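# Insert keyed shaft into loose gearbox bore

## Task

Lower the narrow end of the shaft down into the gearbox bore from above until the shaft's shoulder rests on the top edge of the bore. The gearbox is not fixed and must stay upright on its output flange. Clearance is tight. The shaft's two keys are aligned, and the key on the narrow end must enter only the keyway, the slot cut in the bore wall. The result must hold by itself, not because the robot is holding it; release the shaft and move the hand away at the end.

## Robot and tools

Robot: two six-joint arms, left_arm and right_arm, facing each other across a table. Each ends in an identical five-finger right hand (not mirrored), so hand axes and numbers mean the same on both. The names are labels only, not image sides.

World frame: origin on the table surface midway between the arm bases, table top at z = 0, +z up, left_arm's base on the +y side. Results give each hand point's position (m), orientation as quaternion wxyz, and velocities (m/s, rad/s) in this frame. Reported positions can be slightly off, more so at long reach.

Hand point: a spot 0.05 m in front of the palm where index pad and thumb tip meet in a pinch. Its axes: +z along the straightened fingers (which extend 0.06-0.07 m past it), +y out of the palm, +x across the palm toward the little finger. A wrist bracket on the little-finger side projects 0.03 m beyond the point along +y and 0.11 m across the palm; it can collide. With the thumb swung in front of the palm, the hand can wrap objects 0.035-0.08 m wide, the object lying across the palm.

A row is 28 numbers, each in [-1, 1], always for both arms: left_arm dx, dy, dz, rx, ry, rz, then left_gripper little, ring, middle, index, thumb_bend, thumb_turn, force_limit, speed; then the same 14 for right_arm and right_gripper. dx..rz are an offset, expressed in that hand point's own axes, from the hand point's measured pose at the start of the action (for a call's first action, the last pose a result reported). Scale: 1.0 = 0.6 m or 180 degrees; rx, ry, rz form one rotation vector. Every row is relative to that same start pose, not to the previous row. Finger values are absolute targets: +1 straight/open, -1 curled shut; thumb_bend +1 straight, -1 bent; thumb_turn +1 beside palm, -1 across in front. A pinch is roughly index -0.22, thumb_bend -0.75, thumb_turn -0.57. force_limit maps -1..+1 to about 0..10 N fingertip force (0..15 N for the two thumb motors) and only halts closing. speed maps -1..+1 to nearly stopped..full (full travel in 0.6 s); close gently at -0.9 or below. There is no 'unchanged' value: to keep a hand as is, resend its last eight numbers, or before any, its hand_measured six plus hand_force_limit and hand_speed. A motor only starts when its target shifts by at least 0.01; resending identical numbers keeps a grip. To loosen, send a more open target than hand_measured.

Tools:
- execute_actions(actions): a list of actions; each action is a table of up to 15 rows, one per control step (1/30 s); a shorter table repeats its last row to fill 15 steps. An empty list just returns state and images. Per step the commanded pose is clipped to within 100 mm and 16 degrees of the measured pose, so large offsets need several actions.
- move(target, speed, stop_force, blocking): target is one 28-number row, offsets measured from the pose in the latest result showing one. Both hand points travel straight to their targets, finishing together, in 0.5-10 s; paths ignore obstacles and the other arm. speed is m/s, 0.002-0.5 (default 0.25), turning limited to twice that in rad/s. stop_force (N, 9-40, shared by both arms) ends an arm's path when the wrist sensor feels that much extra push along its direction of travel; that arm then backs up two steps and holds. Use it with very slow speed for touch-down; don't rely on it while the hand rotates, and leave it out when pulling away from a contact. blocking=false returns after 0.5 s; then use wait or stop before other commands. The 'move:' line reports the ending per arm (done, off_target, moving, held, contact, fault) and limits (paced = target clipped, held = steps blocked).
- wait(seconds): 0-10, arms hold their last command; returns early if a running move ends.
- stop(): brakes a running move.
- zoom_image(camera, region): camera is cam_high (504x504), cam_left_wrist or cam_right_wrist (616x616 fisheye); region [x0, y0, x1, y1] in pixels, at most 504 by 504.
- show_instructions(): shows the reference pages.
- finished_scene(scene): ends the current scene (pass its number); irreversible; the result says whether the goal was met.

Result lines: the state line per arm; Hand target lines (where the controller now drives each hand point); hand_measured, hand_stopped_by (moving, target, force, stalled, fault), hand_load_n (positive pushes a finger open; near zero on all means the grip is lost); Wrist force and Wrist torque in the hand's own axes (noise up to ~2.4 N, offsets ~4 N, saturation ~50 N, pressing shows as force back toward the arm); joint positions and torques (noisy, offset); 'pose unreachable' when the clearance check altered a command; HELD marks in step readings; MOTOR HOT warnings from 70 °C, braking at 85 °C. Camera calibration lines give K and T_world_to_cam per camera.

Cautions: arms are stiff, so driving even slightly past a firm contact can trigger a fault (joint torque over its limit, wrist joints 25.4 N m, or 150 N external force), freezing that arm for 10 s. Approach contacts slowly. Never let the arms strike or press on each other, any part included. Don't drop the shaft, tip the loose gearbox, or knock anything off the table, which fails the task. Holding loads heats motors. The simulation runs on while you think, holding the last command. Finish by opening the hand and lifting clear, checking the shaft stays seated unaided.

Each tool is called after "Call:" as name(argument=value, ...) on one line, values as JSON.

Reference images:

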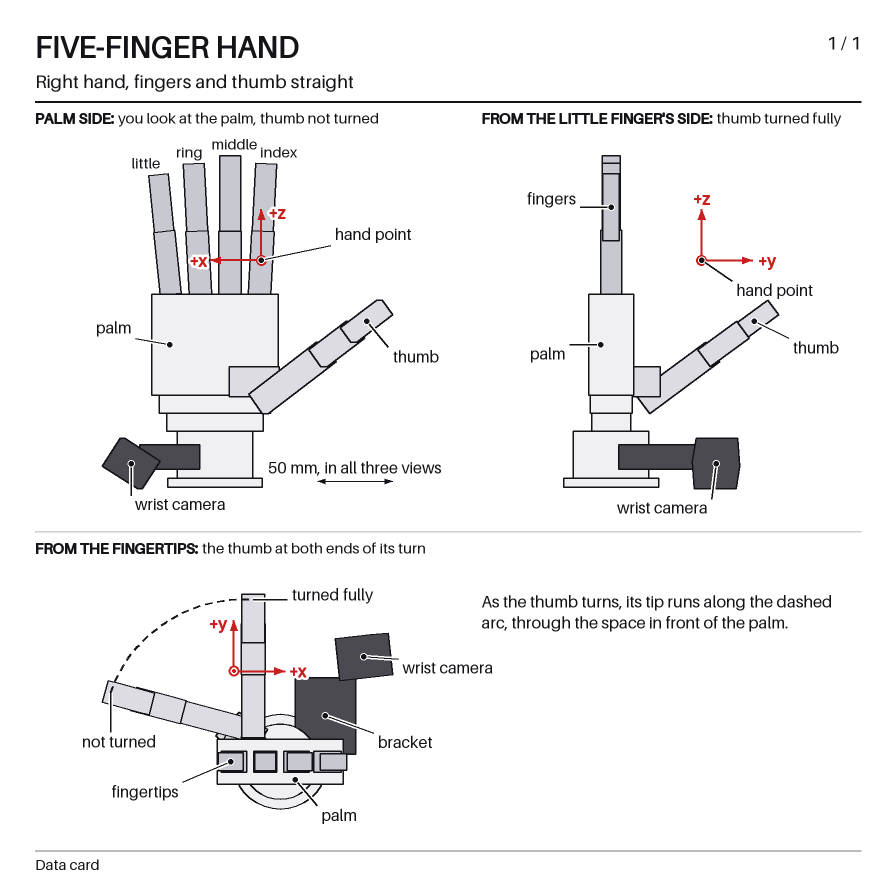

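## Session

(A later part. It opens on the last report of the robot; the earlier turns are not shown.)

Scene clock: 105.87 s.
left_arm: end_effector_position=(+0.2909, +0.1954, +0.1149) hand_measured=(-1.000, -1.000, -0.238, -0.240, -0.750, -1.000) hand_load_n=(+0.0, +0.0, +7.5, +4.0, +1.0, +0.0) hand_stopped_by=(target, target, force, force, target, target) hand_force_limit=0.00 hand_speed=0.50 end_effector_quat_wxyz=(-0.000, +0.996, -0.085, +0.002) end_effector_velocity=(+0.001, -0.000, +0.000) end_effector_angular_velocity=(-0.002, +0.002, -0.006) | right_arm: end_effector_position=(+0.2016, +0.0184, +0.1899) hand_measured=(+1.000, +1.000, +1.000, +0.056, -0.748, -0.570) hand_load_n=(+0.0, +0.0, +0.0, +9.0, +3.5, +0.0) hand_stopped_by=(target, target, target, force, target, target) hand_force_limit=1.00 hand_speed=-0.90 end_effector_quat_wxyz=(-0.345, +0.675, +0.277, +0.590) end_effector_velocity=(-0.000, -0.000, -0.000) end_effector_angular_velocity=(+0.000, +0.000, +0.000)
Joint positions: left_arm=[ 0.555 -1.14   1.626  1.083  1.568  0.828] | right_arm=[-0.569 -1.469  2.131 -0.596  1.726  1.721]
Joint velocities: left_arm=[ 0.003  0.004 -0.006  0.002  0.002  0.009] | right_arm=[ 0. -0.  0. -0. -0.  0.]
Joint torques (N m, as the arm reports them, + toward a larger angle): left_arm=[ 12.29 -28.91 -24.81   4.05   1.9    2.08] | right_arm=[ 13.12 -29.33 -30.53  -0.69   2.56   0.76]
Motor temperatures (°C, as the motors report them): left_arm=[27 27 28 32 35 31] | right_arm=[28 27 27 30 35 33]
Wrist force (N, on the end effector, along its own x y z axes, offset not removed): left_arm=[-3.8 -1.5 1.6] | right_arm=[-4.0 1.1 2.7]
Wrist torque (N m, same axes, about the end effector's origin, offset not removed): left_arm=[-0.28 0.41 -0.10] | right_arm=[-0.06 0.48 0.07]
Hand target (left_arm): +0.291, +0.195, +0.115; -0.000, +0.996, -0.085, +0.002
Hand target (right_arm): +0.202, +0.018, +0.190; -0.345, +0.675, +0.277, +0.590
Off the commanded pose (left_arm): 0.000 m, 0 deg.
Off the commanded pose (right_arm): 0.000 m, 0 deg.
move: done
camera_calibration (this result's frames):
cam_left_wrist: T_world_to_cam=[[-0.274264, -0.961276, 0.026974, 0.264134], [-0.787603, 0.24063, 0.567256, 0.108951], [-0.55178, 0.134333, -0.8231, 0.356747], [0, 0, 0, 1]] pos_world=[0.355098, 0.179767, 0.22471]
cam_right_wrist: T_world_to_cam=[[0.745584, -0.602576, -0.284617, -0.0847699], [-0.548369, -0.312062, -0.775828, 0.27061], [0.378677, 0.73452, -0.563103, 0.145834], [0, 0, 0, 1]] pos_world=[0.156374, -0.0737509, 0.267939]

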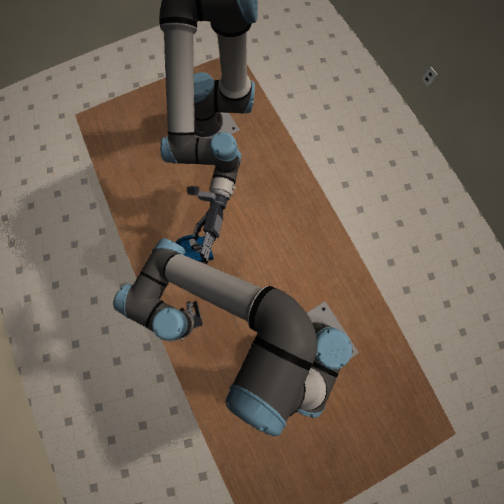

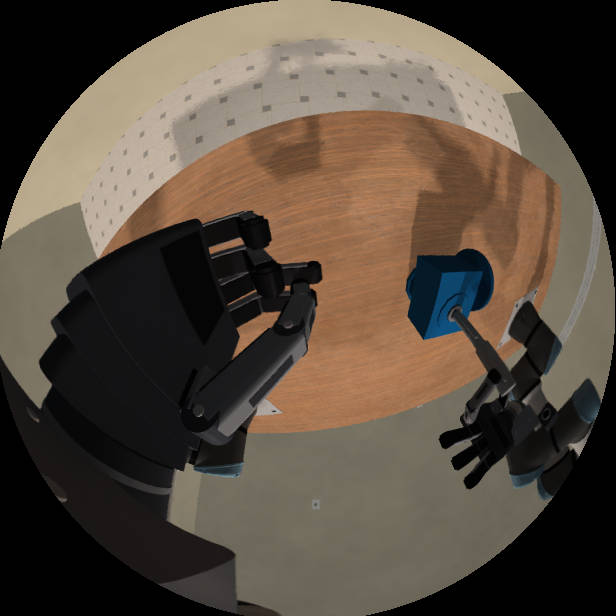

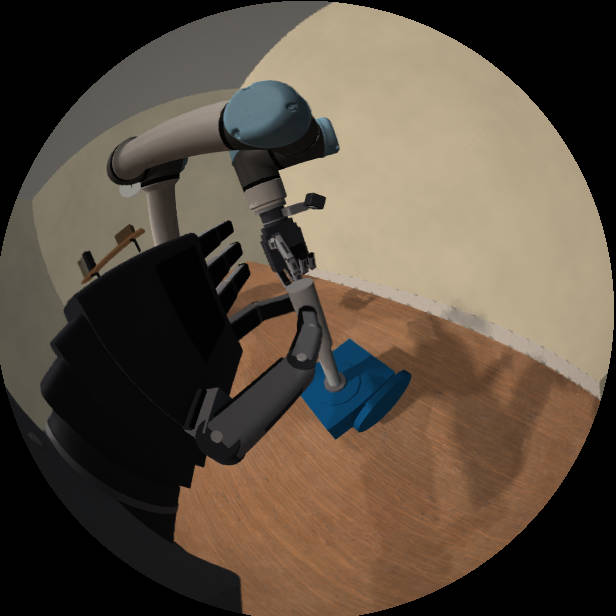

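Call:
zoom_image(camera="cam_left_wrist", region=[440,298,480,338])

Region (440, 298, 480, 338) of cam_left_wrist's 616x616 image, scaled by 12.600, with more detail than that image has.

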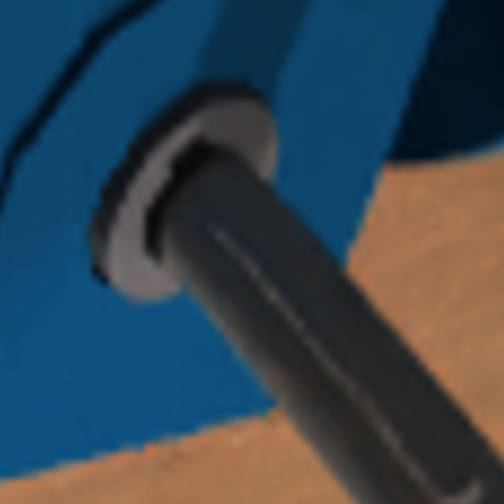

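Call:
move(target=[0,0,0,0,0,0,-1,-1,-1,-1,-0.75,-1,0,0.5,-0.004,0.0006,0.0002,0,0,0,1,1,1,-0.65,-0.75,-0.57,1,-0.9], speed=0.01)

Call:
move(target=[0,0,0,0,0,0,-1,-1,-1,-1,-0.75,-1,0,0.5,-0.0007,-0.006,0.0028,-0.099,0.014,0.0064,1,1,1,-0.65,-0.75,-0.57,1,-0.9], speed=0.08)

Call:
zoom_image(camera="cam_left_wrist", region=[435,293,495,353])

Scene clock: 106.90 s.
left_arm: end_effector_position=(+0.2909, +0.1955, +0.1149) hand_measured=(-1.000, -1.000, -0.238, -0.240, -0.750, -1.000) hand_load_n=(+0.0, +0.0, +7.5, +4.0, +1.0, +0.0) hand_stopped_by=(target, target, force, force, target, target) hand_force_limit=0.00 hand_speed=0.50 end_effector_quat_wxyz=(-0.000, +0.996, -0.085, +0.002) end_effector_velocity=(-0.000, -0.001, +0.001) end_effector_angular_velocity=(-0.002, -0.001, -0.001) | right_arm: end_effector_position=(+0.2016, +0.0184, +0.1875) hand_measured=(+1.000, +1.000, +1.000, +0.056, -0.748, -0.570) hand_load_n=(+0.0, +0.0, +0.0, +9.5, +3.5, +0.0) hand_stopped_by=(target, target, target, force, target, target) hand_force_limit=1.00 hand_speed=-0.90 end_effector_quat_wxyz=(-0.345, +0.675, +0.277, +0.591) end_effector_velocity=(+0.000, -0.000, -0.001) end_effector_angular_velocity=(-0.001, +0.001, -0.000)
Joint positions: left_arm=[ 0.555 -1.14   1.626  1.083  1.568  0.828] | right_arm=[-0.569 -1.465  2.134 -0.604  1.726  1.721]
Joint velocities: left_arm=[-0.001 -0.001 -0.001  0.     0.     0.   ] | right_arm=[-0.001  0.001  0.001 -0.001 -0.     0.   ]
Joint torques (N m, as the arm reports them, + toward a larger angle): left_arm=[-10.19 -41.74  -7.79   0.26  -1.91  -1.5 ] | right_arm=[ 6.36 -9.56 -7.05 -2.14  0.4   1.07]
Motor temperatures (°C, as the motors report them): left_arm=[27 27 28 32 35 31] | right_arm=[28 27 27 30 35 33]
Wrist force (N, on the end effector, along its own x y z axes, offset not removed): left_arm=[-5.6 -0.1 -2.2] | right_arm=[2.2 -2.1 1.3]
Wrist torque (N m, same axes, about the end effector's origin, offset not removed): left_arm=[0.17 1.01 -0.28] | right_arm=[-0.42 0.14 0.13]
Hand target (left_arm): +0.291, +0.195, +0.115; -0.000, +0.996, -0.085, +0.002
Hand target (right_arm): +0.202, +0.018, +0.187; -0.345, +0.675, +0.277, +0.590
Off the commanded pose (left_arm): 0.000 m, 0 deg.
Off the commanded pose (right_arm): 0.000 m, 0 deg.
move: done
camera_calibration (this result's frames):
cam_left_wrist: T_world_to_cam=[[-0.274112, -0.961319, 0.0269818, 0.264161], [-0.787627, 0.240507, 0.567275, 0.109005], [-0.551821, 0.134245, -0.823087, 0.356795], [0, 0, 0, 1]] pos_world=[0.355152, 0.179829, 0.22471]
cam_right_wrist: T_world_to_cam=[[0.745607, -0.602536, -0.284642, -0.0854305], [-0.548316, -0.311972, -0.775901, 0.2688], [0.378709, 0.734591, -0.562988, 0.14451], [0, 0, 0, 1]] pos_world=[0.156358, -0.0737727, 0.265602]

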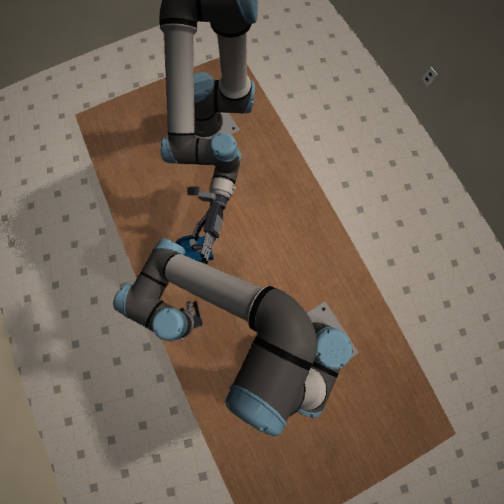

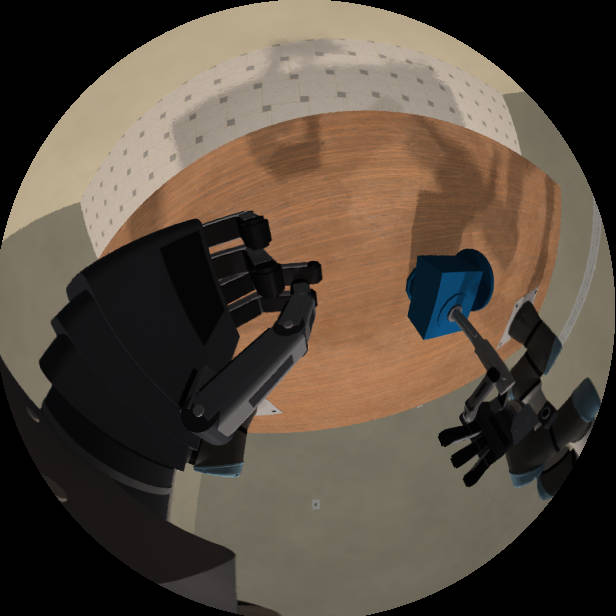

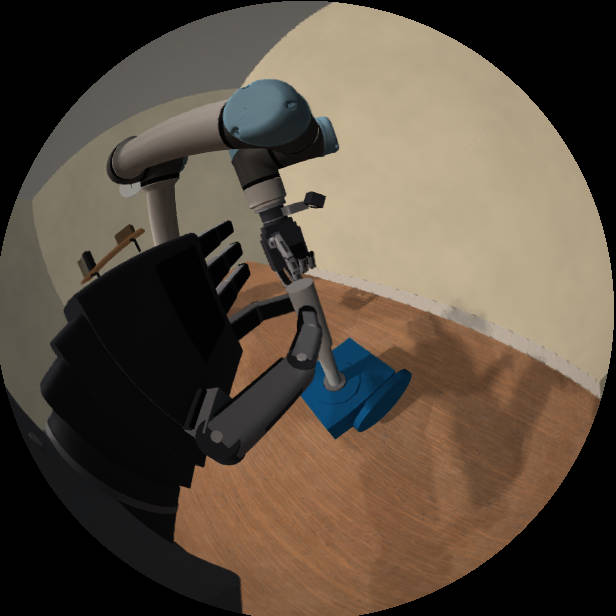

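Scene clock: 109.17 s.
left_arm: end_effector_position=(+0.2909, +0.1955, +0.1149) hand_measured=(-1.000, -1.000, -0.238, -0.240, -0.750, -1.000) hand_load_n=(+0.0, +0.0, +7.5, +4.0, +1.0, +0.0) hand_stopped_by=(target, target, force, force, target, target) hand_force_limit=0.00 hand_speed=0.50 end_effector_quat_wxyz=(-0.000, +0.996, -0.085, +0.002) end_effector_velocity=(+0.000, -0.000, +0.000) end_effector_angular_velocity=(+0.000, +0.000, +0.000) | right_arm: end_effector_position=(+0.1998, +0.0219, +0.1876) hand_measured=(+1.000, +1.000, +1.000, +0.056, -0.748, -0.570) hand_load_n=(+0.0, +0.0, +0.0, +9.0, +4.0, +0.5) hand_stopped_by=(target, target, target, force, target, target) hand_force_limit=1.00 hand_speed=-0.90 end_effector_quat_wxyz=(-0.249, +0.710, +0.168, +0.638) end_effector_velocity=(+0.000, +0.000, +0.000) end_effector_angular_velocity=(-0.001, +0.000, -0.009)
Joint positions: left_arm=[ 0.555 -1.14   1.626  1.083  1.568  0.828] | right_arm=[-0.392 -1.309  1.94  -0.551  2.216  1.759]
Joint velocities: left_arm=[-0.     0.001 -0.001  0.001  0.    -0.001] | right_arm=[ 0.003  0.005 -0.007  0.004  0.012  0.002]
Joint torques (N m, as the arm reports them, + toward a larger angle): left_arm=[  7.07 -36.37 -12.22   1.7    0.74  -0.43] | right_arm=[ 12.26 -19.91 -29.76   0.02   2.63   1.5 ]
Motor temperatures (°C, as the motors report them): left_arm=[27 27 28 32 35 31] | right_arm=[28 27 27 30 35 33]
Wrist force (N, on the end effector, along its own x y z axes, offset not removed): left_arm=[-2.4 -2.8 2.9] | right_arm=[-5.3 0.2 2.9]
Wrist torque (N m, same axes, about the end effector's origin, offset not removed): left_arm=[-0.68 0.26 -0.20] | right_arm=[-0.18 0.57 -0.07]
Hand target (left_arm): +0.291, +0.195, +0.115; -0.000, +0.996, -0.085, +0.002
Hand target (right_arm): +0.200, +0.022, +0.188; -0.248, +0.710, +0.167, +0.638
Off the commanded pose (left_arm): 0.000 m, 0 deg.
Off the commanded pose (right_arm): 0.000 m, 0 deg.
move: done
camera_calibration (this result's frames):
cam_left_wrist: T_world_to_cam=[[-0.274133, -0.961313, 0.0269769, 0.264158], [-0.787629, 0.240523, 0.567265, 0.109001], [-0.551808, 0.134258, -0.823094, 0.356786], [0, 0, 0, 1]] pos_world=[0.355144, 0.17982, 0.22471]
cam_right_wrist: T_world_to_cam=[[0.523186, -0.803339, -0.284469, -0.0331102], [-0.617341, -0.127139, -0.776354, 0.278746], [0.587508, 0.581792, -0.562452, 0.104134], [0, 0, 0, 1]] pos_world=[0.128225, -0.0517434, 0.265557]

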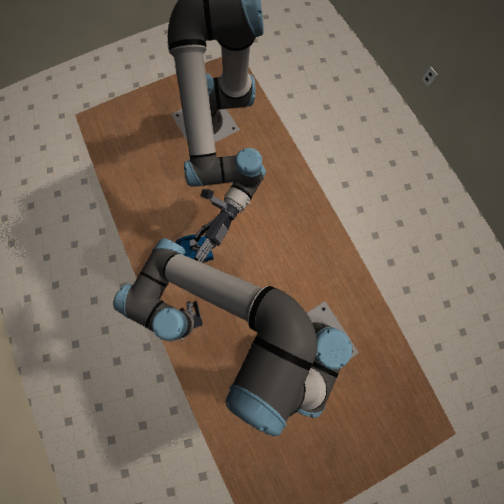

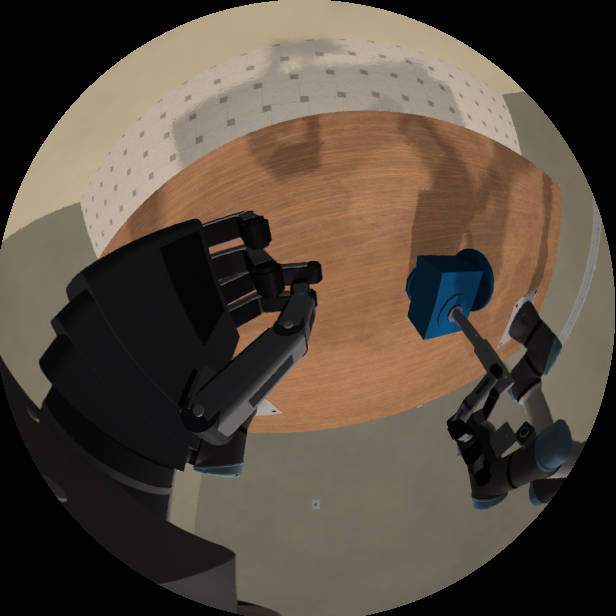

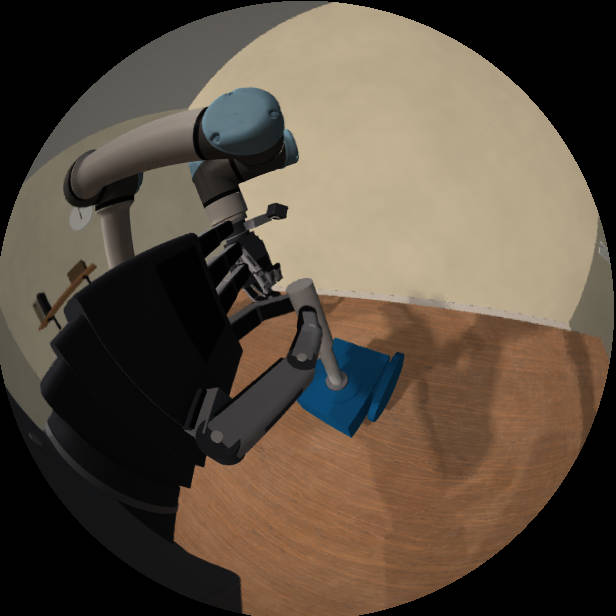

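Region (435, 293, 495, 353) of cam_left_wrist's 616x616 image, scaled by 8.400, with more detail than that image has.

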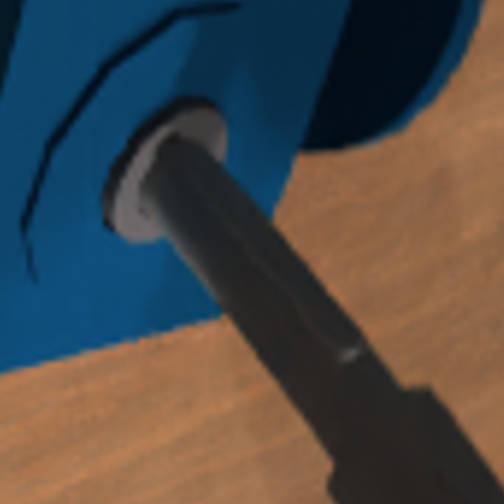

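Call:
move(target=[0,0,0,0,0,0,-1,-1,-1,-1,-0.75,-1,0,0.5,-0.025,0.0035,0.0016,0,0,0,1,1,1,-0.65,-0.75,-0.57,1,-0.9], speed=0.005, stop_force=10)

Call:
zoom_image(camera="cam_left_wrist", region=[435,293,495,353])

Scene clock: 112.53 s.
left_arm: end_effector_position=(+0.2909, +0.1955, +0.1149) hand_measured=(-1.000, -1.000, -0.238, -0.240, -0.750, -1.000) hand_load_n=(+0.0, +0.0, +7.5, +4.0, +1.0, +0.0) hand_stopped_by=(target, target, force, force, target, target) hand_force_limit=0.00 hand_speed=0.50 end_effector_quat_wxyz=(-0.000, +0.996, -0.085, +0.002) end_effector_velocity=(+0.001, +0.000, +0.001) end_effector_angular_velocity=(-0.001, -0.003, +0.000) | right_arm: end_effector_position=(+0.1998, +0.0219, +0.1724) hand_measured=(+1.000, +1.000, +1.000, +0.056, -0.750, -0.570) hand_load_n=(+0.0, +0.0, +0.0, +0.0, +0.0, +0.0) hand_stopped_by=(target, target, target, force, target, target) hand_force_limit=1.00 hand_speed=-0.90 end_effector_quat_wxyz=(-0.249, +0.710, +0.168, +0.638) end_effector_velocity=(+0.000, +0.000, -0.000) end_effector_angular_velocity=(+0.001, -0.000, -0.001)
Joint positions: left_arm=[ 0.555 -1.14   1.626  1.083  1.568  0.828] | right_arm=[-0.392 -1.286  1.957 -0.591  2.216  1.759]
Joint velocities: left_arm=[ 0.    -0.002 -0.    -0.    -0.002  0.   ] | right_arm=[-0.001  0.001  0.    -0.002  0.    -0.   ]
Joint torques (N m, as the arm reports them, + toward a larger angle): left_arm=[  7.79 -36.68 -12.67   1.85   0.87  -0.41] | right_arm=[-14.65 -18.02  -7.53  -2.28  -2.54  -1.47]
Motor temperatures (°C, as the motors report them): left_arm=[27 27 28 32 35 31] | right_arm=[28 27 27 30 35 33]
Wrist force (N, on the end effector, along its own x y z axes, offset not removed): left_arm=[-6.9 -1.5 -1.4] | right_arm=[-1.6 0.6 4.1]
Wrist torque (N m, same axes, about the end effector's origin, offset not removed): left_arm=[-0.14 1.03 -0.43] | right_arm=[-0.20 0.36 0.03]
Hand target (left_arm): +0.291, +0.195, +0.115; -0.000, +0.996, -0.085, +0.002
Hand target (right_arm): +0.200, +0.022, +0.172; -0.249, +0.710, +0.168, +0.638
Off the commanded pose (left_arm): 0.000 m, 0 deg.
Off the commanded pose (right_arm): 0.000 m, 0 deg.
move: done
camera_calibration (this result's frames):
cam_left_wrist: T_world_to_cam=[[-0.274133, -0.961313, 0.0269772, 0.264158], [-0.787629, 0.240523, 0.567265, 0.109001], [-0.551808, 0.134258, -0.823094, 0.356787], [0, 0, 0, 1]] pos_world=[0.355144, 0.17982, 0.22471]
cam_right_wrist: T_world_to_cam=[[0.523183, -0.803341, -0.284469, -0.0374114], [-0.617346, -0.127141, -0.77635, 0.267003], [0.587506, 0.581789, -0.562458, 0.0956137], [0, 0, 0, 1]] pos_world=[0.128232, -0.0517341, 0.250424]

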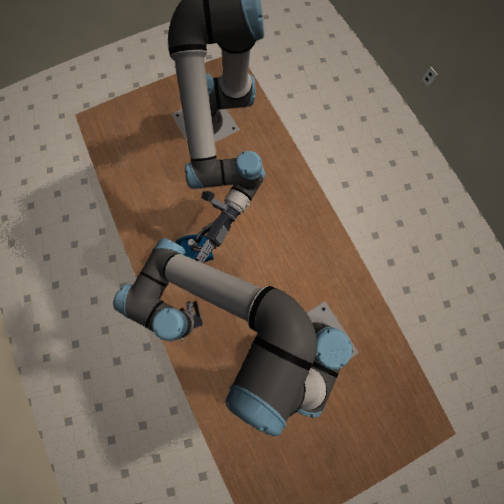

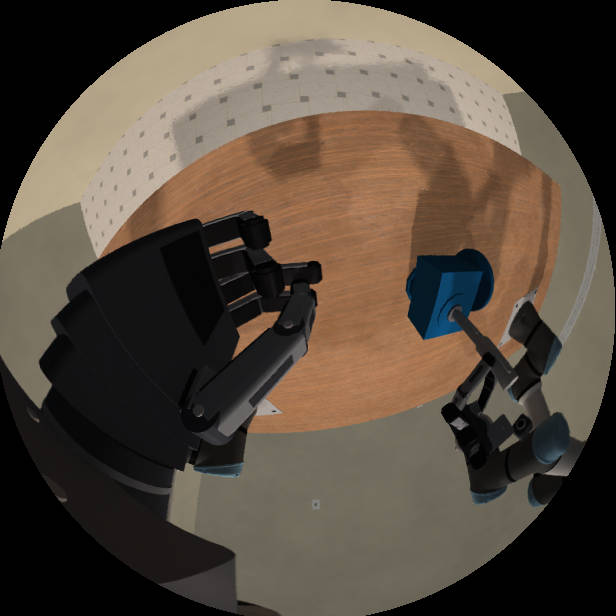

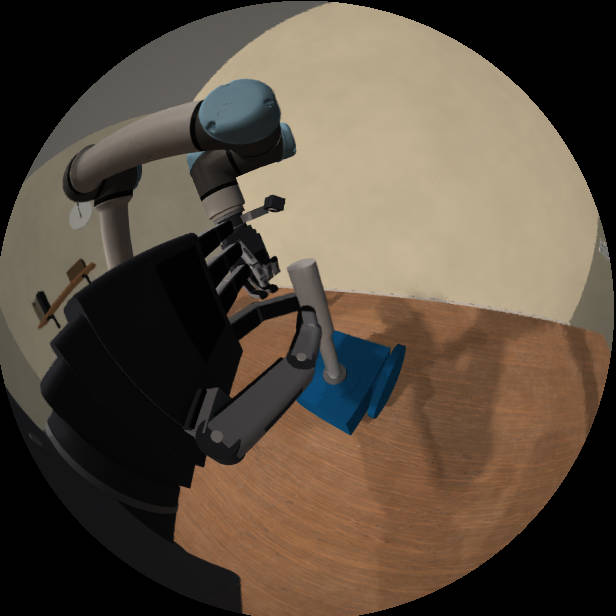

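Region (435, 293, 495, 353) of cam_left_wrist's 616x616 image, scaled by 8.400, with more detail than that image has.

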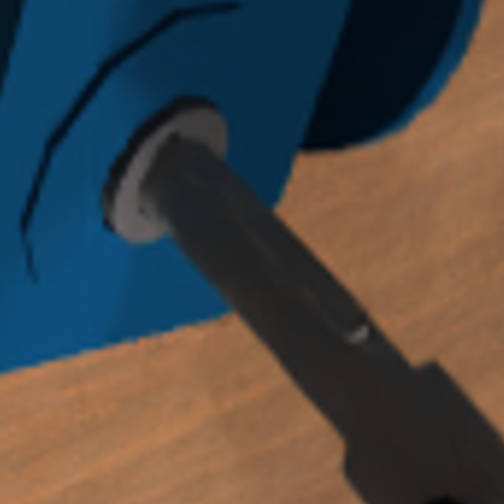

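Call:
execute_actions(actions=[[[0,0,0,0,0,0,-1,-1,-1,-1,-0.75,-1,0,0.5,0,0,0,0,0,0,1,1,1,-0.3,-0.75,-0.57,1,-0.85]],[[0,0,0,0,0,0,-1,-1,-1,-1,-0.75,-1,0,0.5,0,0,0,0,0,0,1,1,1,-0.3,-0.75,-0.57,1,-0.85]]])

Call:
move(target=[0,0,0,0,0,0,-1,-1,-1,-1,-0.75,-1,0,0.5,0.005,-0.0007,-0.0003,0,0,0,1,1,1,-0.4,-0.75,-0.57,1,-0.85], speed=0.01)

Call:
zoom_image(camera="cam_left_wrist", region=[435,293,495,353])

Call:
zoom_image(camera="cam_right_wrist", region=[270,250,370,400])

Scene clock: 113.73 s.
left_arm: end_effector_position=(+0.2909, +0.1955, +0.1149) hand_measured=(-1.000, -1.000, -0.238, -0.240, -0.750, -1.000) hand_load_n=(+0.0, +0.0, +7.5, +4.0, +1.0, +0.0) hand_stopped_by=(target, target, force, force, target, target) hand_force_limit=0.00 hand_speed=0.50 end_effector_quat_wxyz=(-0.000, +0.996, -0.085, +0.002) end_effector_velocity=(-0.000, +0.000, -0.000) end_effector_angular_velocity=(+0.000, +0.000, -0.001) | right_arm: end_effector_position=(+0.1998, +0.0219, +0.1724) hand_measured=(+1.000, +1.000, +1.000, +0.012, -0.748, -0.570) hand_load_n=(+0.0, +0.0, +0.0, +10.5, +4.0, +0.0) hand_stopped_by=(target, target, target, force, target, target) hand_force_limit=1.00 hand_speed=-0.85 end_effector_quat_wxyz=(-0.249, +0.710, +0.168, +0.637) end_effector_velocity=(+0.000, -0.000, -0.000) end_effector_angular_velocity=(-0.001, +0.000, -0.000)
Joint positions: left_arm=[ 0.555 -1.14   1.626  1.083  1.568  0.828] | right_arm=[-0.392 -1.286  1.957 -0.591  2.216  1.759]
Joint velocities: left_arm=[-0.    -0.     0.001 -0.001 -0.     0.001] | right_arm=[-0.     0.     0.001  0.    -0.    -0.   ]
Joint torques (N m, as the arm reports them, + toward a larger angle): left_arm=[  7.53 -36.9  -12.74   1.79   0.78  -0.28] | right_arm=[-14.55 -29.52 -15.24   0.2   -2.36  -1.34]
Motor temperatures (°C, as the motors report them): left_arm=[27 27 28 32 35 31] | right_arm=[28 27 27 30 35 33]
Wrist force (N, on the end effector, along its own x y z axes, offset not removed): left_arm=[-4.6 -0.5 0.9] | right_arm=[-1.5 -1.2 2.3]
Wrist torque (N m, same axes, about the end effector's origin, offset not removed): left_arm=[-0.11 0.41 -0.34] | right_arm=[-0.50 0.21 0.06]
Hand target (left_arm): +0.291, +0.195, +0.115; -0.000, +0.996, -0.085, +0.002
Hand target (right_arm): +0.200, +0.022, +0.172; -0.249, +0.710, +0.168, +0.637
Off the commanded pose (left_arm): 0.000 m, 0 deg.
Off the commanded pose (right_arm): 0.000 m, 0 deg.
Step readings (end_effector_position; steps 1 to 15: 1st action; 16 to 30: 2nd action):
0: left_arm (+0.2909, +0.1955, +0.1149) | right_arm (+0.1998, +0.0219, +0.1724)
1: left_arm (+0.2909, +0.1955, +0.1149) | right_arm (+0.1998, +0.0219, +0.1724)
2: left_arm (+0.2909, +0.1955, +0.1149) | right_arm (+0.1998, +0.0219, +0.1724)
4: left_arm (+0.2909, +0.1955, +0.1149) | right_arm (+0.1998, +0.0219, +0.1724)
8: left_arm (+0.2909, +0.1955, +0.1149) | right_arm (+0.1998, +0.0219, +0.1724)
15: left_arm (+0.2909, +0.1955, +0.1149) | right_arm (+0.1998, +0.0219, +0.1724)
16: left_arm (+0.2909, +0.1955, +0.1149) | right_arm (+0.1998, +0.0219, +0.1724)
17: left_arm (+0.2909, +0.1955, +0.1149) | right_arm (+0.1998, +0.0219, +0.1724)
19: left_arm (+0.2909, +0.1955, +0.1149) | right_arm (+0.1998, +0.0219, +0.1724)
23: left_arm (+0.2909, +0.1955, +0.1149) | right_arm (+0.1998, +0.0219, +0.1724)
30: end_effector_position above
camera_calibration (this result's frames):
cam_left_wrist: T_world_to_cam=[[-0.274133, -0.961313, 0.0269772, 0.264158], [-0.787629, 0.240523, 0.567265, 0.109001], [-0.551808, 0.134258, -0.823094, 0.356787], [0, 0, 0, 1]] pos_world=[0.355144, 0.17982, 0.22471]
cam_right_wrist: T_world_to_cam=[[0.523173, -0.803375, -0.28439, -0.0374546], [-0.617375, -0.127236, -0.776311, 0.266946], [0.587485, 0.581721, -0.56255, 0.0956114], [0, 0, 0, 1]] pos_world=[0.128231, -0.051744, 0.250368]

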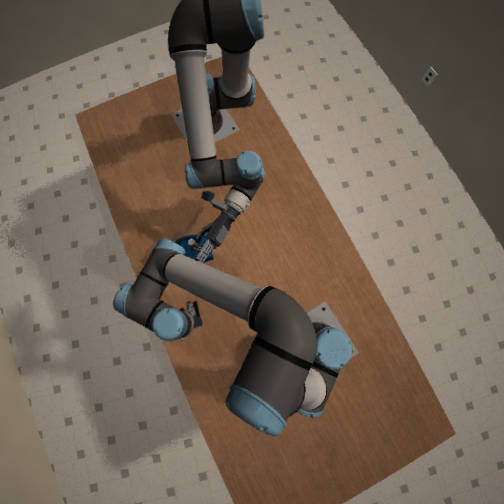

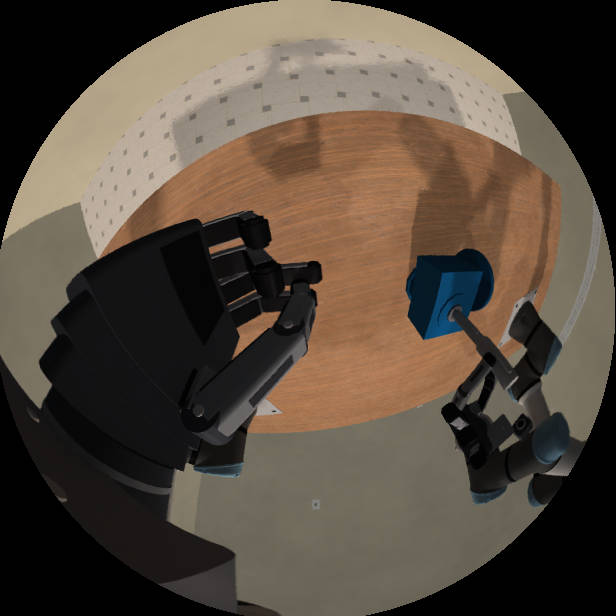

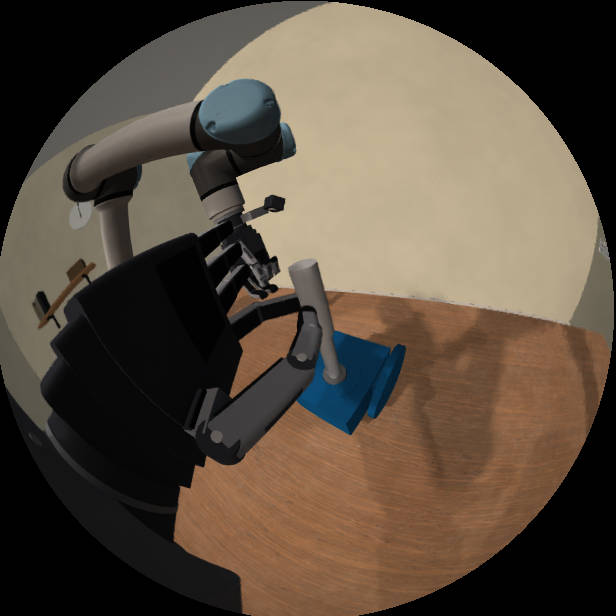

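Scene clock: 114.43 s.
left_arm: end_effector_position=(+0.2909, +0.1955, +0.1149) hand_measured=(-1.000, -1.000, -0.238, -0.240, -0.750, -1.000) hand_load_n=(+0.0, +0.0, +7.5, +4.0, +1.0, +0.0) hand_stopped_by=(target, target, force, force, target, target) hand_force_limit=0.00 hand_speed=0.50 end_effector_quat_wxyz=(-0.000, +0.996, -0.085, +0.002) end_effector_velocity=(+0.000, -0.000, +0.001) end_effector_angular_velocity=(-0.002, -0.001, -0.001) | right_arm: end_effector_position=(+0.1998, +0.0219, +0.1753) hand_measured=(+1.000, +1.000, +1.000, +0.012, -0.750, -0.570) hand_load_n=(+0.0, +0.0, +0.0, +0.0, +0.0, +0.0) hand_stopped_by=(target, target, target, force, target, target) hand_force_limit=1.00 hand_speed=-0.85 end_effector_quat_wxyz=(-0.249, +0.710, +0.168, +0.637) end_effector_velocity=(+0.000, +0.000, +0.001) end_effector_angular_velocity=(-0.000, +0.000, +0.000)
Joint positions: left_arm=[ 0.555 -1.14   1.626  1.083  1.568  0.828] | right_arm=[-0.392 -1.291  1.954 -0.583  2.216  1.759]
Joint velocities: left_arm=[ 0.    -0.001 -0.002  0.001  0.     0.001] | right_arm=[-0.    -0.001 -0.001  0.003 -0.001  0.   ]
Joint torques (N m, as the arm reports them, + toward a larger angle): left_arm=[  8.24 -35.95 -12.8    1.83   0.81  -0.34] | right_arm=[-14.7  -34.71 -29.53   0.29  -2.13  -1.38]
Motor temperatures (°C, as the motors report them): left_arm=[27 27 28 32 35 31] | right_arm=[28 27 27 30 35 33]
Wrist force (N, on the end effector, along its own x y z axes, offset not removed): left_arm=[-3.1 -2.0 1.5] | right_arm=[-1.8 0.9 3.1]
Wrist torque (N m, same axes, about the end effector's origin, offset not removed): left_arm=[-0.23 0.48 -0.23] | right_arm=[-0.09 0.22 0.12]
Hand target (left_arm): +0.291, +0.195, +0.115; -0.000, +0.996, -0.085, +0.002
Hand target (right_arm): +0.200, +0.022, +0.175; -0.249, +0.710, +0.168, +0.637
Off the commanded pose (left_arm): 0.000 m, 0 deg.
Off the commanded pose (right_arm): 0.000 m, 0 deg.
move: done
camera_calibration (this result's frames):
cam_left_wrist: T_world_to_cam=[[-0.274133, -0.961313, 0.0269771, 0.264158], [-0.787629, 0.240523, 0.567265, 0.109001], [-0.551808, 0.134258, -0.823093, 0.356786], [0, 0, 0, 1]] pos_world=[0.355144, 0.17982, 0.22471]
cam_right_wrist: T_world_to_cam=[[0.523176, -0.803377, -0.284382, -0.0366116], [-0.617366, -0.127239, -0.776318, 0.269261], [0.587491, 0.581718, -0.562546, 0.0972761], [0, 0, 0, 1]] pos_world=[0.128238, -0.0517398, 0.253343]

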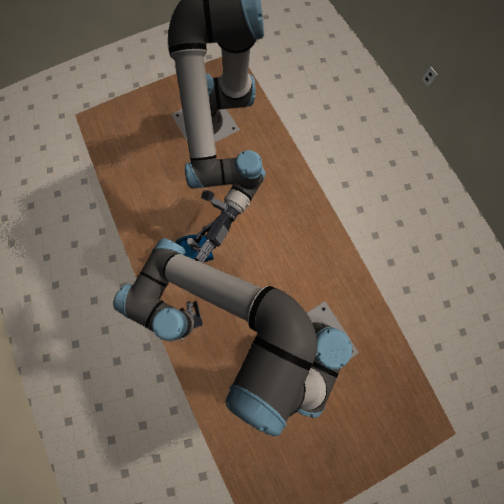

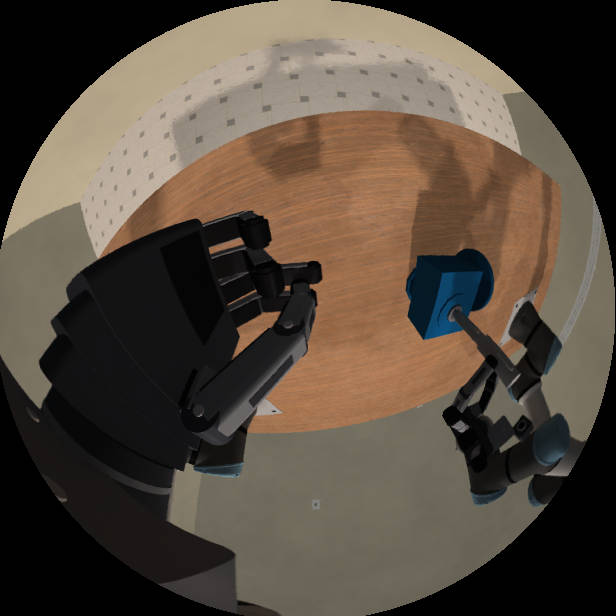

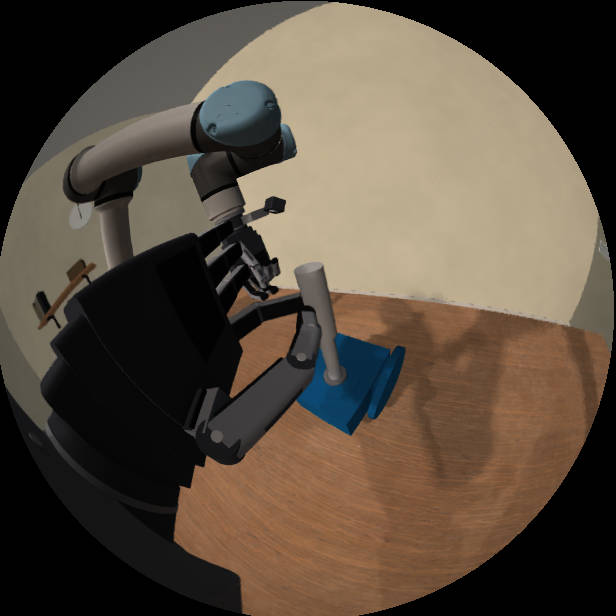

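Region (435, 293, 495, 353) of cam_left_wrist's 616x616 image, scaled by 8.400, with more detail than that image has.

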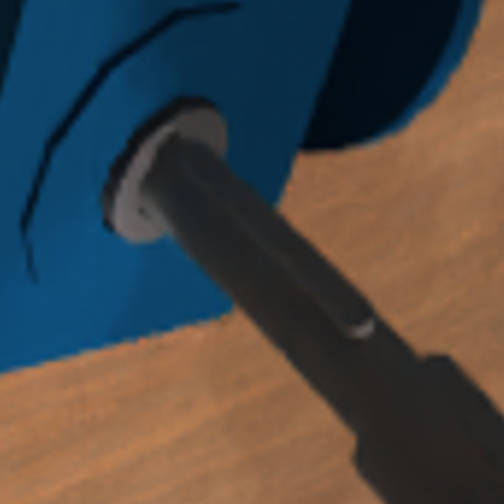

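Region (270, 250, 370, 400) of cam_right_wrist's 616x616 image, scaled by 3.360, with more detail than that image has.

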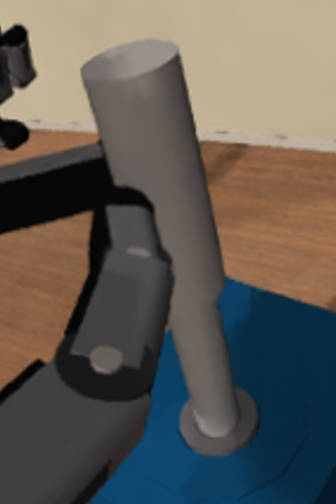

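Call:
execute_actions(actions=[[[0,0,0,0,0,0,-1,-1,-1,-1,-0.75,-1,0,0.5,0,0,-0.008,0,0,0,1,1,1,0.4,-0.75,-0.57,1,0]],[[0,0,0,0,0,0,-1,-1,-1,-1,-0.75,-1,0,0.5,0.012,0.012,0,0,0,0,1,1,1,0.4,-0.75,-0.57,1,0]],[[0,0,0,0,0,0,-1,-1,-1,-1,-0.75,-1,0,0.5,0,0,0.004,0,0,0,1,1,1,0.4,-0.75,-0.57,1,0]]])

Call:
zoom_image(camera="cam_left_wrist", region=[430,290,540,410])

Call:
zoom_image(camera="cam_right_wrist", region=[250,250,370,400])

Scene clock: 163.00 s.
left_arm: end_effector_position=(+0.2909, +0.1955, +0.1149) hand_measured=(-1.000, -1.000, -0.238, -0.240, -0.750, -1.000) hand_load_n=(+0.0, +0.0, +7.5, +4.0, +1.0, +0.0) hand_stopped_by=(target, target, force, force, target, target) hand_force_limit=0.00 hand_speed=0.50 end_effector_quat_wxyz=(-0.000, +0.996, -0.085, +0.002) end_effector_velocity=(+0.000, +0.000, -0.000) end_effector_angular_velocity=(+0.001, +0.000, +0.000) | right_arm: end_effector_position=(+0.2028, +0.0141, +0.1816) hand_measured=(+1.000, +1.000, +1.000, +0.400, -0.750, -0.570) hand_load_n=(+0.0, +0.0, +0.0, +0.0, +0.0, +0.0) hand_stopped_by=(target, target, target, target, target, target) hand_force_limit=1.00 hand_speed=0.00 end_effector_quat_wxyz=(-0.249, +0.710, +0.168, +0.637) end_effector_velocity=(+0.000, +0.000, -0.000) end_effector_angular_velocity=(-0.001, +0.001, +0.001)
Joint positions: left_arm=[ 0.555 -1.14   1.626  1.083  1.568  0.828] | right_arm=[-0.405 -1.317  1.97  -0.574  2.203  1.757]
Joint velocities: left_arm=[ 0.001  0.     0.     0.    -0.     0.001] | right_arm=[-0.001  0.    -0.     0.001 -0.001  0.   ]
Joint torques (N m, as the arm reports them, + toward a larger angle): left_arm=[  7.9  -36.57 -12.79   1.83   0.81  -0.33] | right_arm=[-14.25 -17.46 -29.23   0.33  -2.58  -1.47]
Motor temperatures (°C, as the motors report them): left_arm=[27 27 28 32 35 31] | right_arm=[28 27 27 30 35 33]
Wrist force (N, on the end effector, along its own x y z axes, offset not removed): left_arm=[-3.8 -2.0 2.4] | right_arm=[-2.8 -0.2 2.6]
Wrist torque (N m, same axes, about the end effector's origin, offset not removed): left_arm=[-0.35 0.22 -0.21] | right_arm=[-0.20 0.36 0.10]
Hand target (left_arm): +0.291, +0.195, +0.115; -0.000, +0.996, -0.085, +0.002
Hand target (right_arm): +0.203, +0.014, +0.182; -0.249, +0.710, +0.168, +0.637
Off the commanded pose (left_arm): 0.000 m, 0 deg.
Off the commanded pose (right_arm): 0.000 m, 0 deg.
Step readings (end_effector_position; steps 1 to 15: 1st action; 16 to 30: 2nd action; 31 to 45: 3rd action):
0: left_arm (+0.2909, +0.1955, +0.1149) | right_arm (+0.1998, +0.0219, +0.1754)
1: left_arm (+0.2909, +0.1955, +0.1149) | right_arm (+0.1998, +0.0219, +0.1754)
2: left_arm (+0.2909, +0.1955, +0.1149) | right_arm (+0.1994, +0.0216, +0.1755)
4: left_arm (+0.2909, +0.1955, +0.1149) | right_arm (+0.1977, +0.0204, +0.1757)
8: left_arm (+0.2909, +0.1955, +0.1149) | right_arm (+0.1963, +0.0194, +0.1757)
15: left_arm (+0.2909, +0.1955, +0.1149) | right_arm (+0.1959, +0.0192, +0.1756)
16: left_arm (+0.2909, +0.1955, +0.1149) | right_arm (+0.1959, +0.0192, +0.1757)
17: left_arm (+0.2909, +0.1955, +0.1149) | right_arm (+0.1964, +0.0183, +0.1763)
19: left_arm (+0.2909, +0.1955, +0.1149) | right_arm (+0.1985, +0.0155, +0.1791)
23: left_arm (+0.2909, +0.1955, +0.1149) | right_arm (+0.2003, +0.0133, +0.1813)
30: left_arm (+0.2909, +0.1955, +0.1149) | right_arm (+0.2008, +0.0127, +0.1817)
31: left_arm (+0.2909, +0.1955, +0.1149) | right_arm (+0.2008, +0.0127, +0.1818)
32: left_arm (+0.2909, +0.1955, +0.1149) | right_arm (+0.2011, +0.0128, +0.1817)
34: left_arm (+0.2909, +0.1955, +0.1149) | right_arm (+0.2019, +0.0134, +0.1816)
38: left_arm (+0.2909, +0.1955, +0.1149) | right_arm (+0.2026, +0.0139, +0.1816)
45: end_effector_position above
camera_calibration (this result's frames):
cam_left_wrist: T_world_to_cam=[[-0.274133, -0.961313, 0.0269771, 0.264158], [-0.787629, 0.240523, 0.567265, 0.109001], [-0.551808, 0.134258, -0.823093, 0.356786], [0, 0, 0, 1]] pos_world=[0.355144, 0.17982, 0.22471]
cam_right_wrist: T_world_to_cam=[[0.523164, -0.803378, -0.284398, -0.0426416], [-0.617372, -0.127217, -0.776317, 0.274947], [0.587496, 0.581721, -0.562539, 0.103604], [0, 0, 0, 1]] pos_world=[0.131186, -0.0595482, 0.2596]

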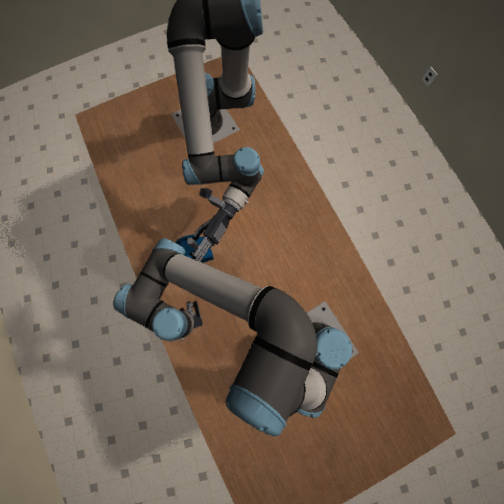

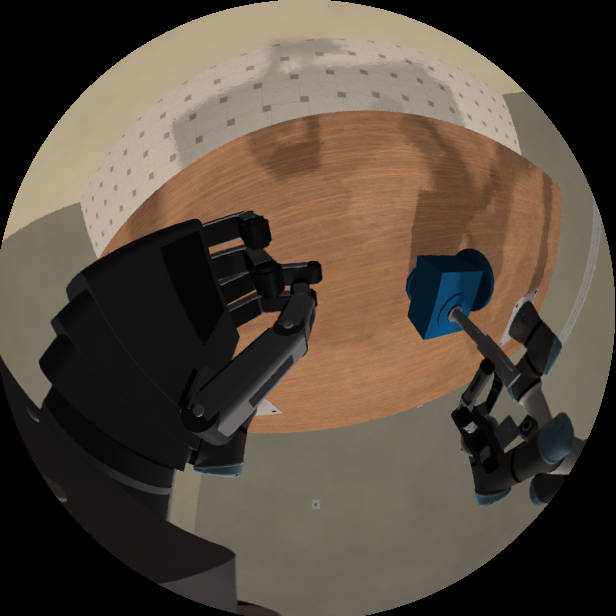

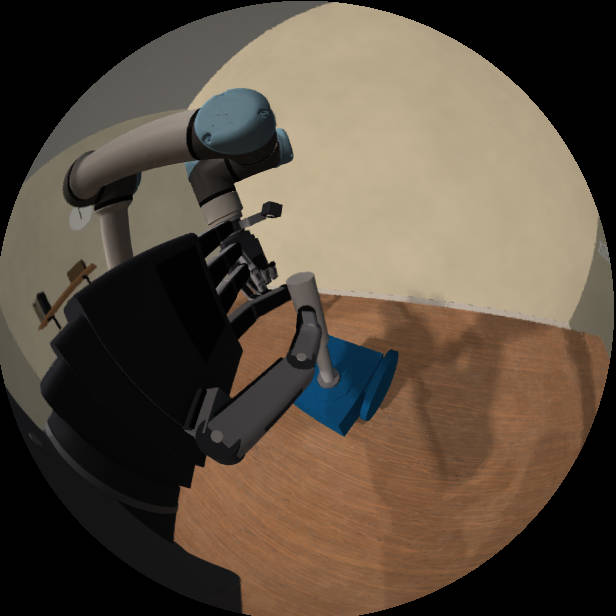

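Region (430, 290, 540, 410) of cam_left_wrist's 616x616 image, scaled by 4.200, with more detail than that image has; it fills the left 462 columns of this view, and the rest is white.

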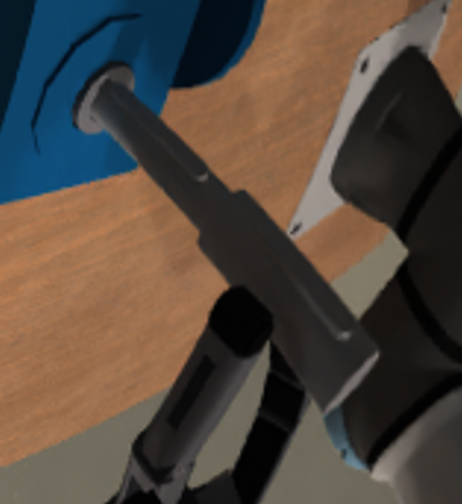

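Region (250, 250, 370, 400) of cam_right_wrist's 616x616 image, scaled by 3.360, with more detail than that image has; it fills the left 403 columns of this view, and the rest is white.

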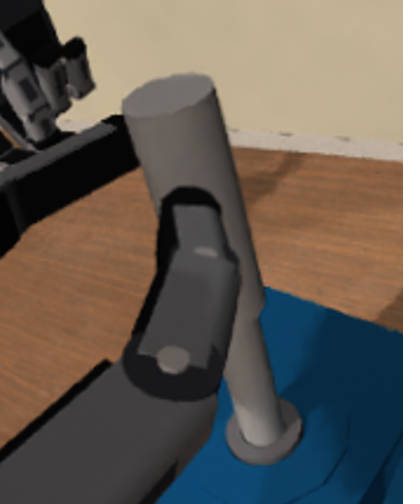

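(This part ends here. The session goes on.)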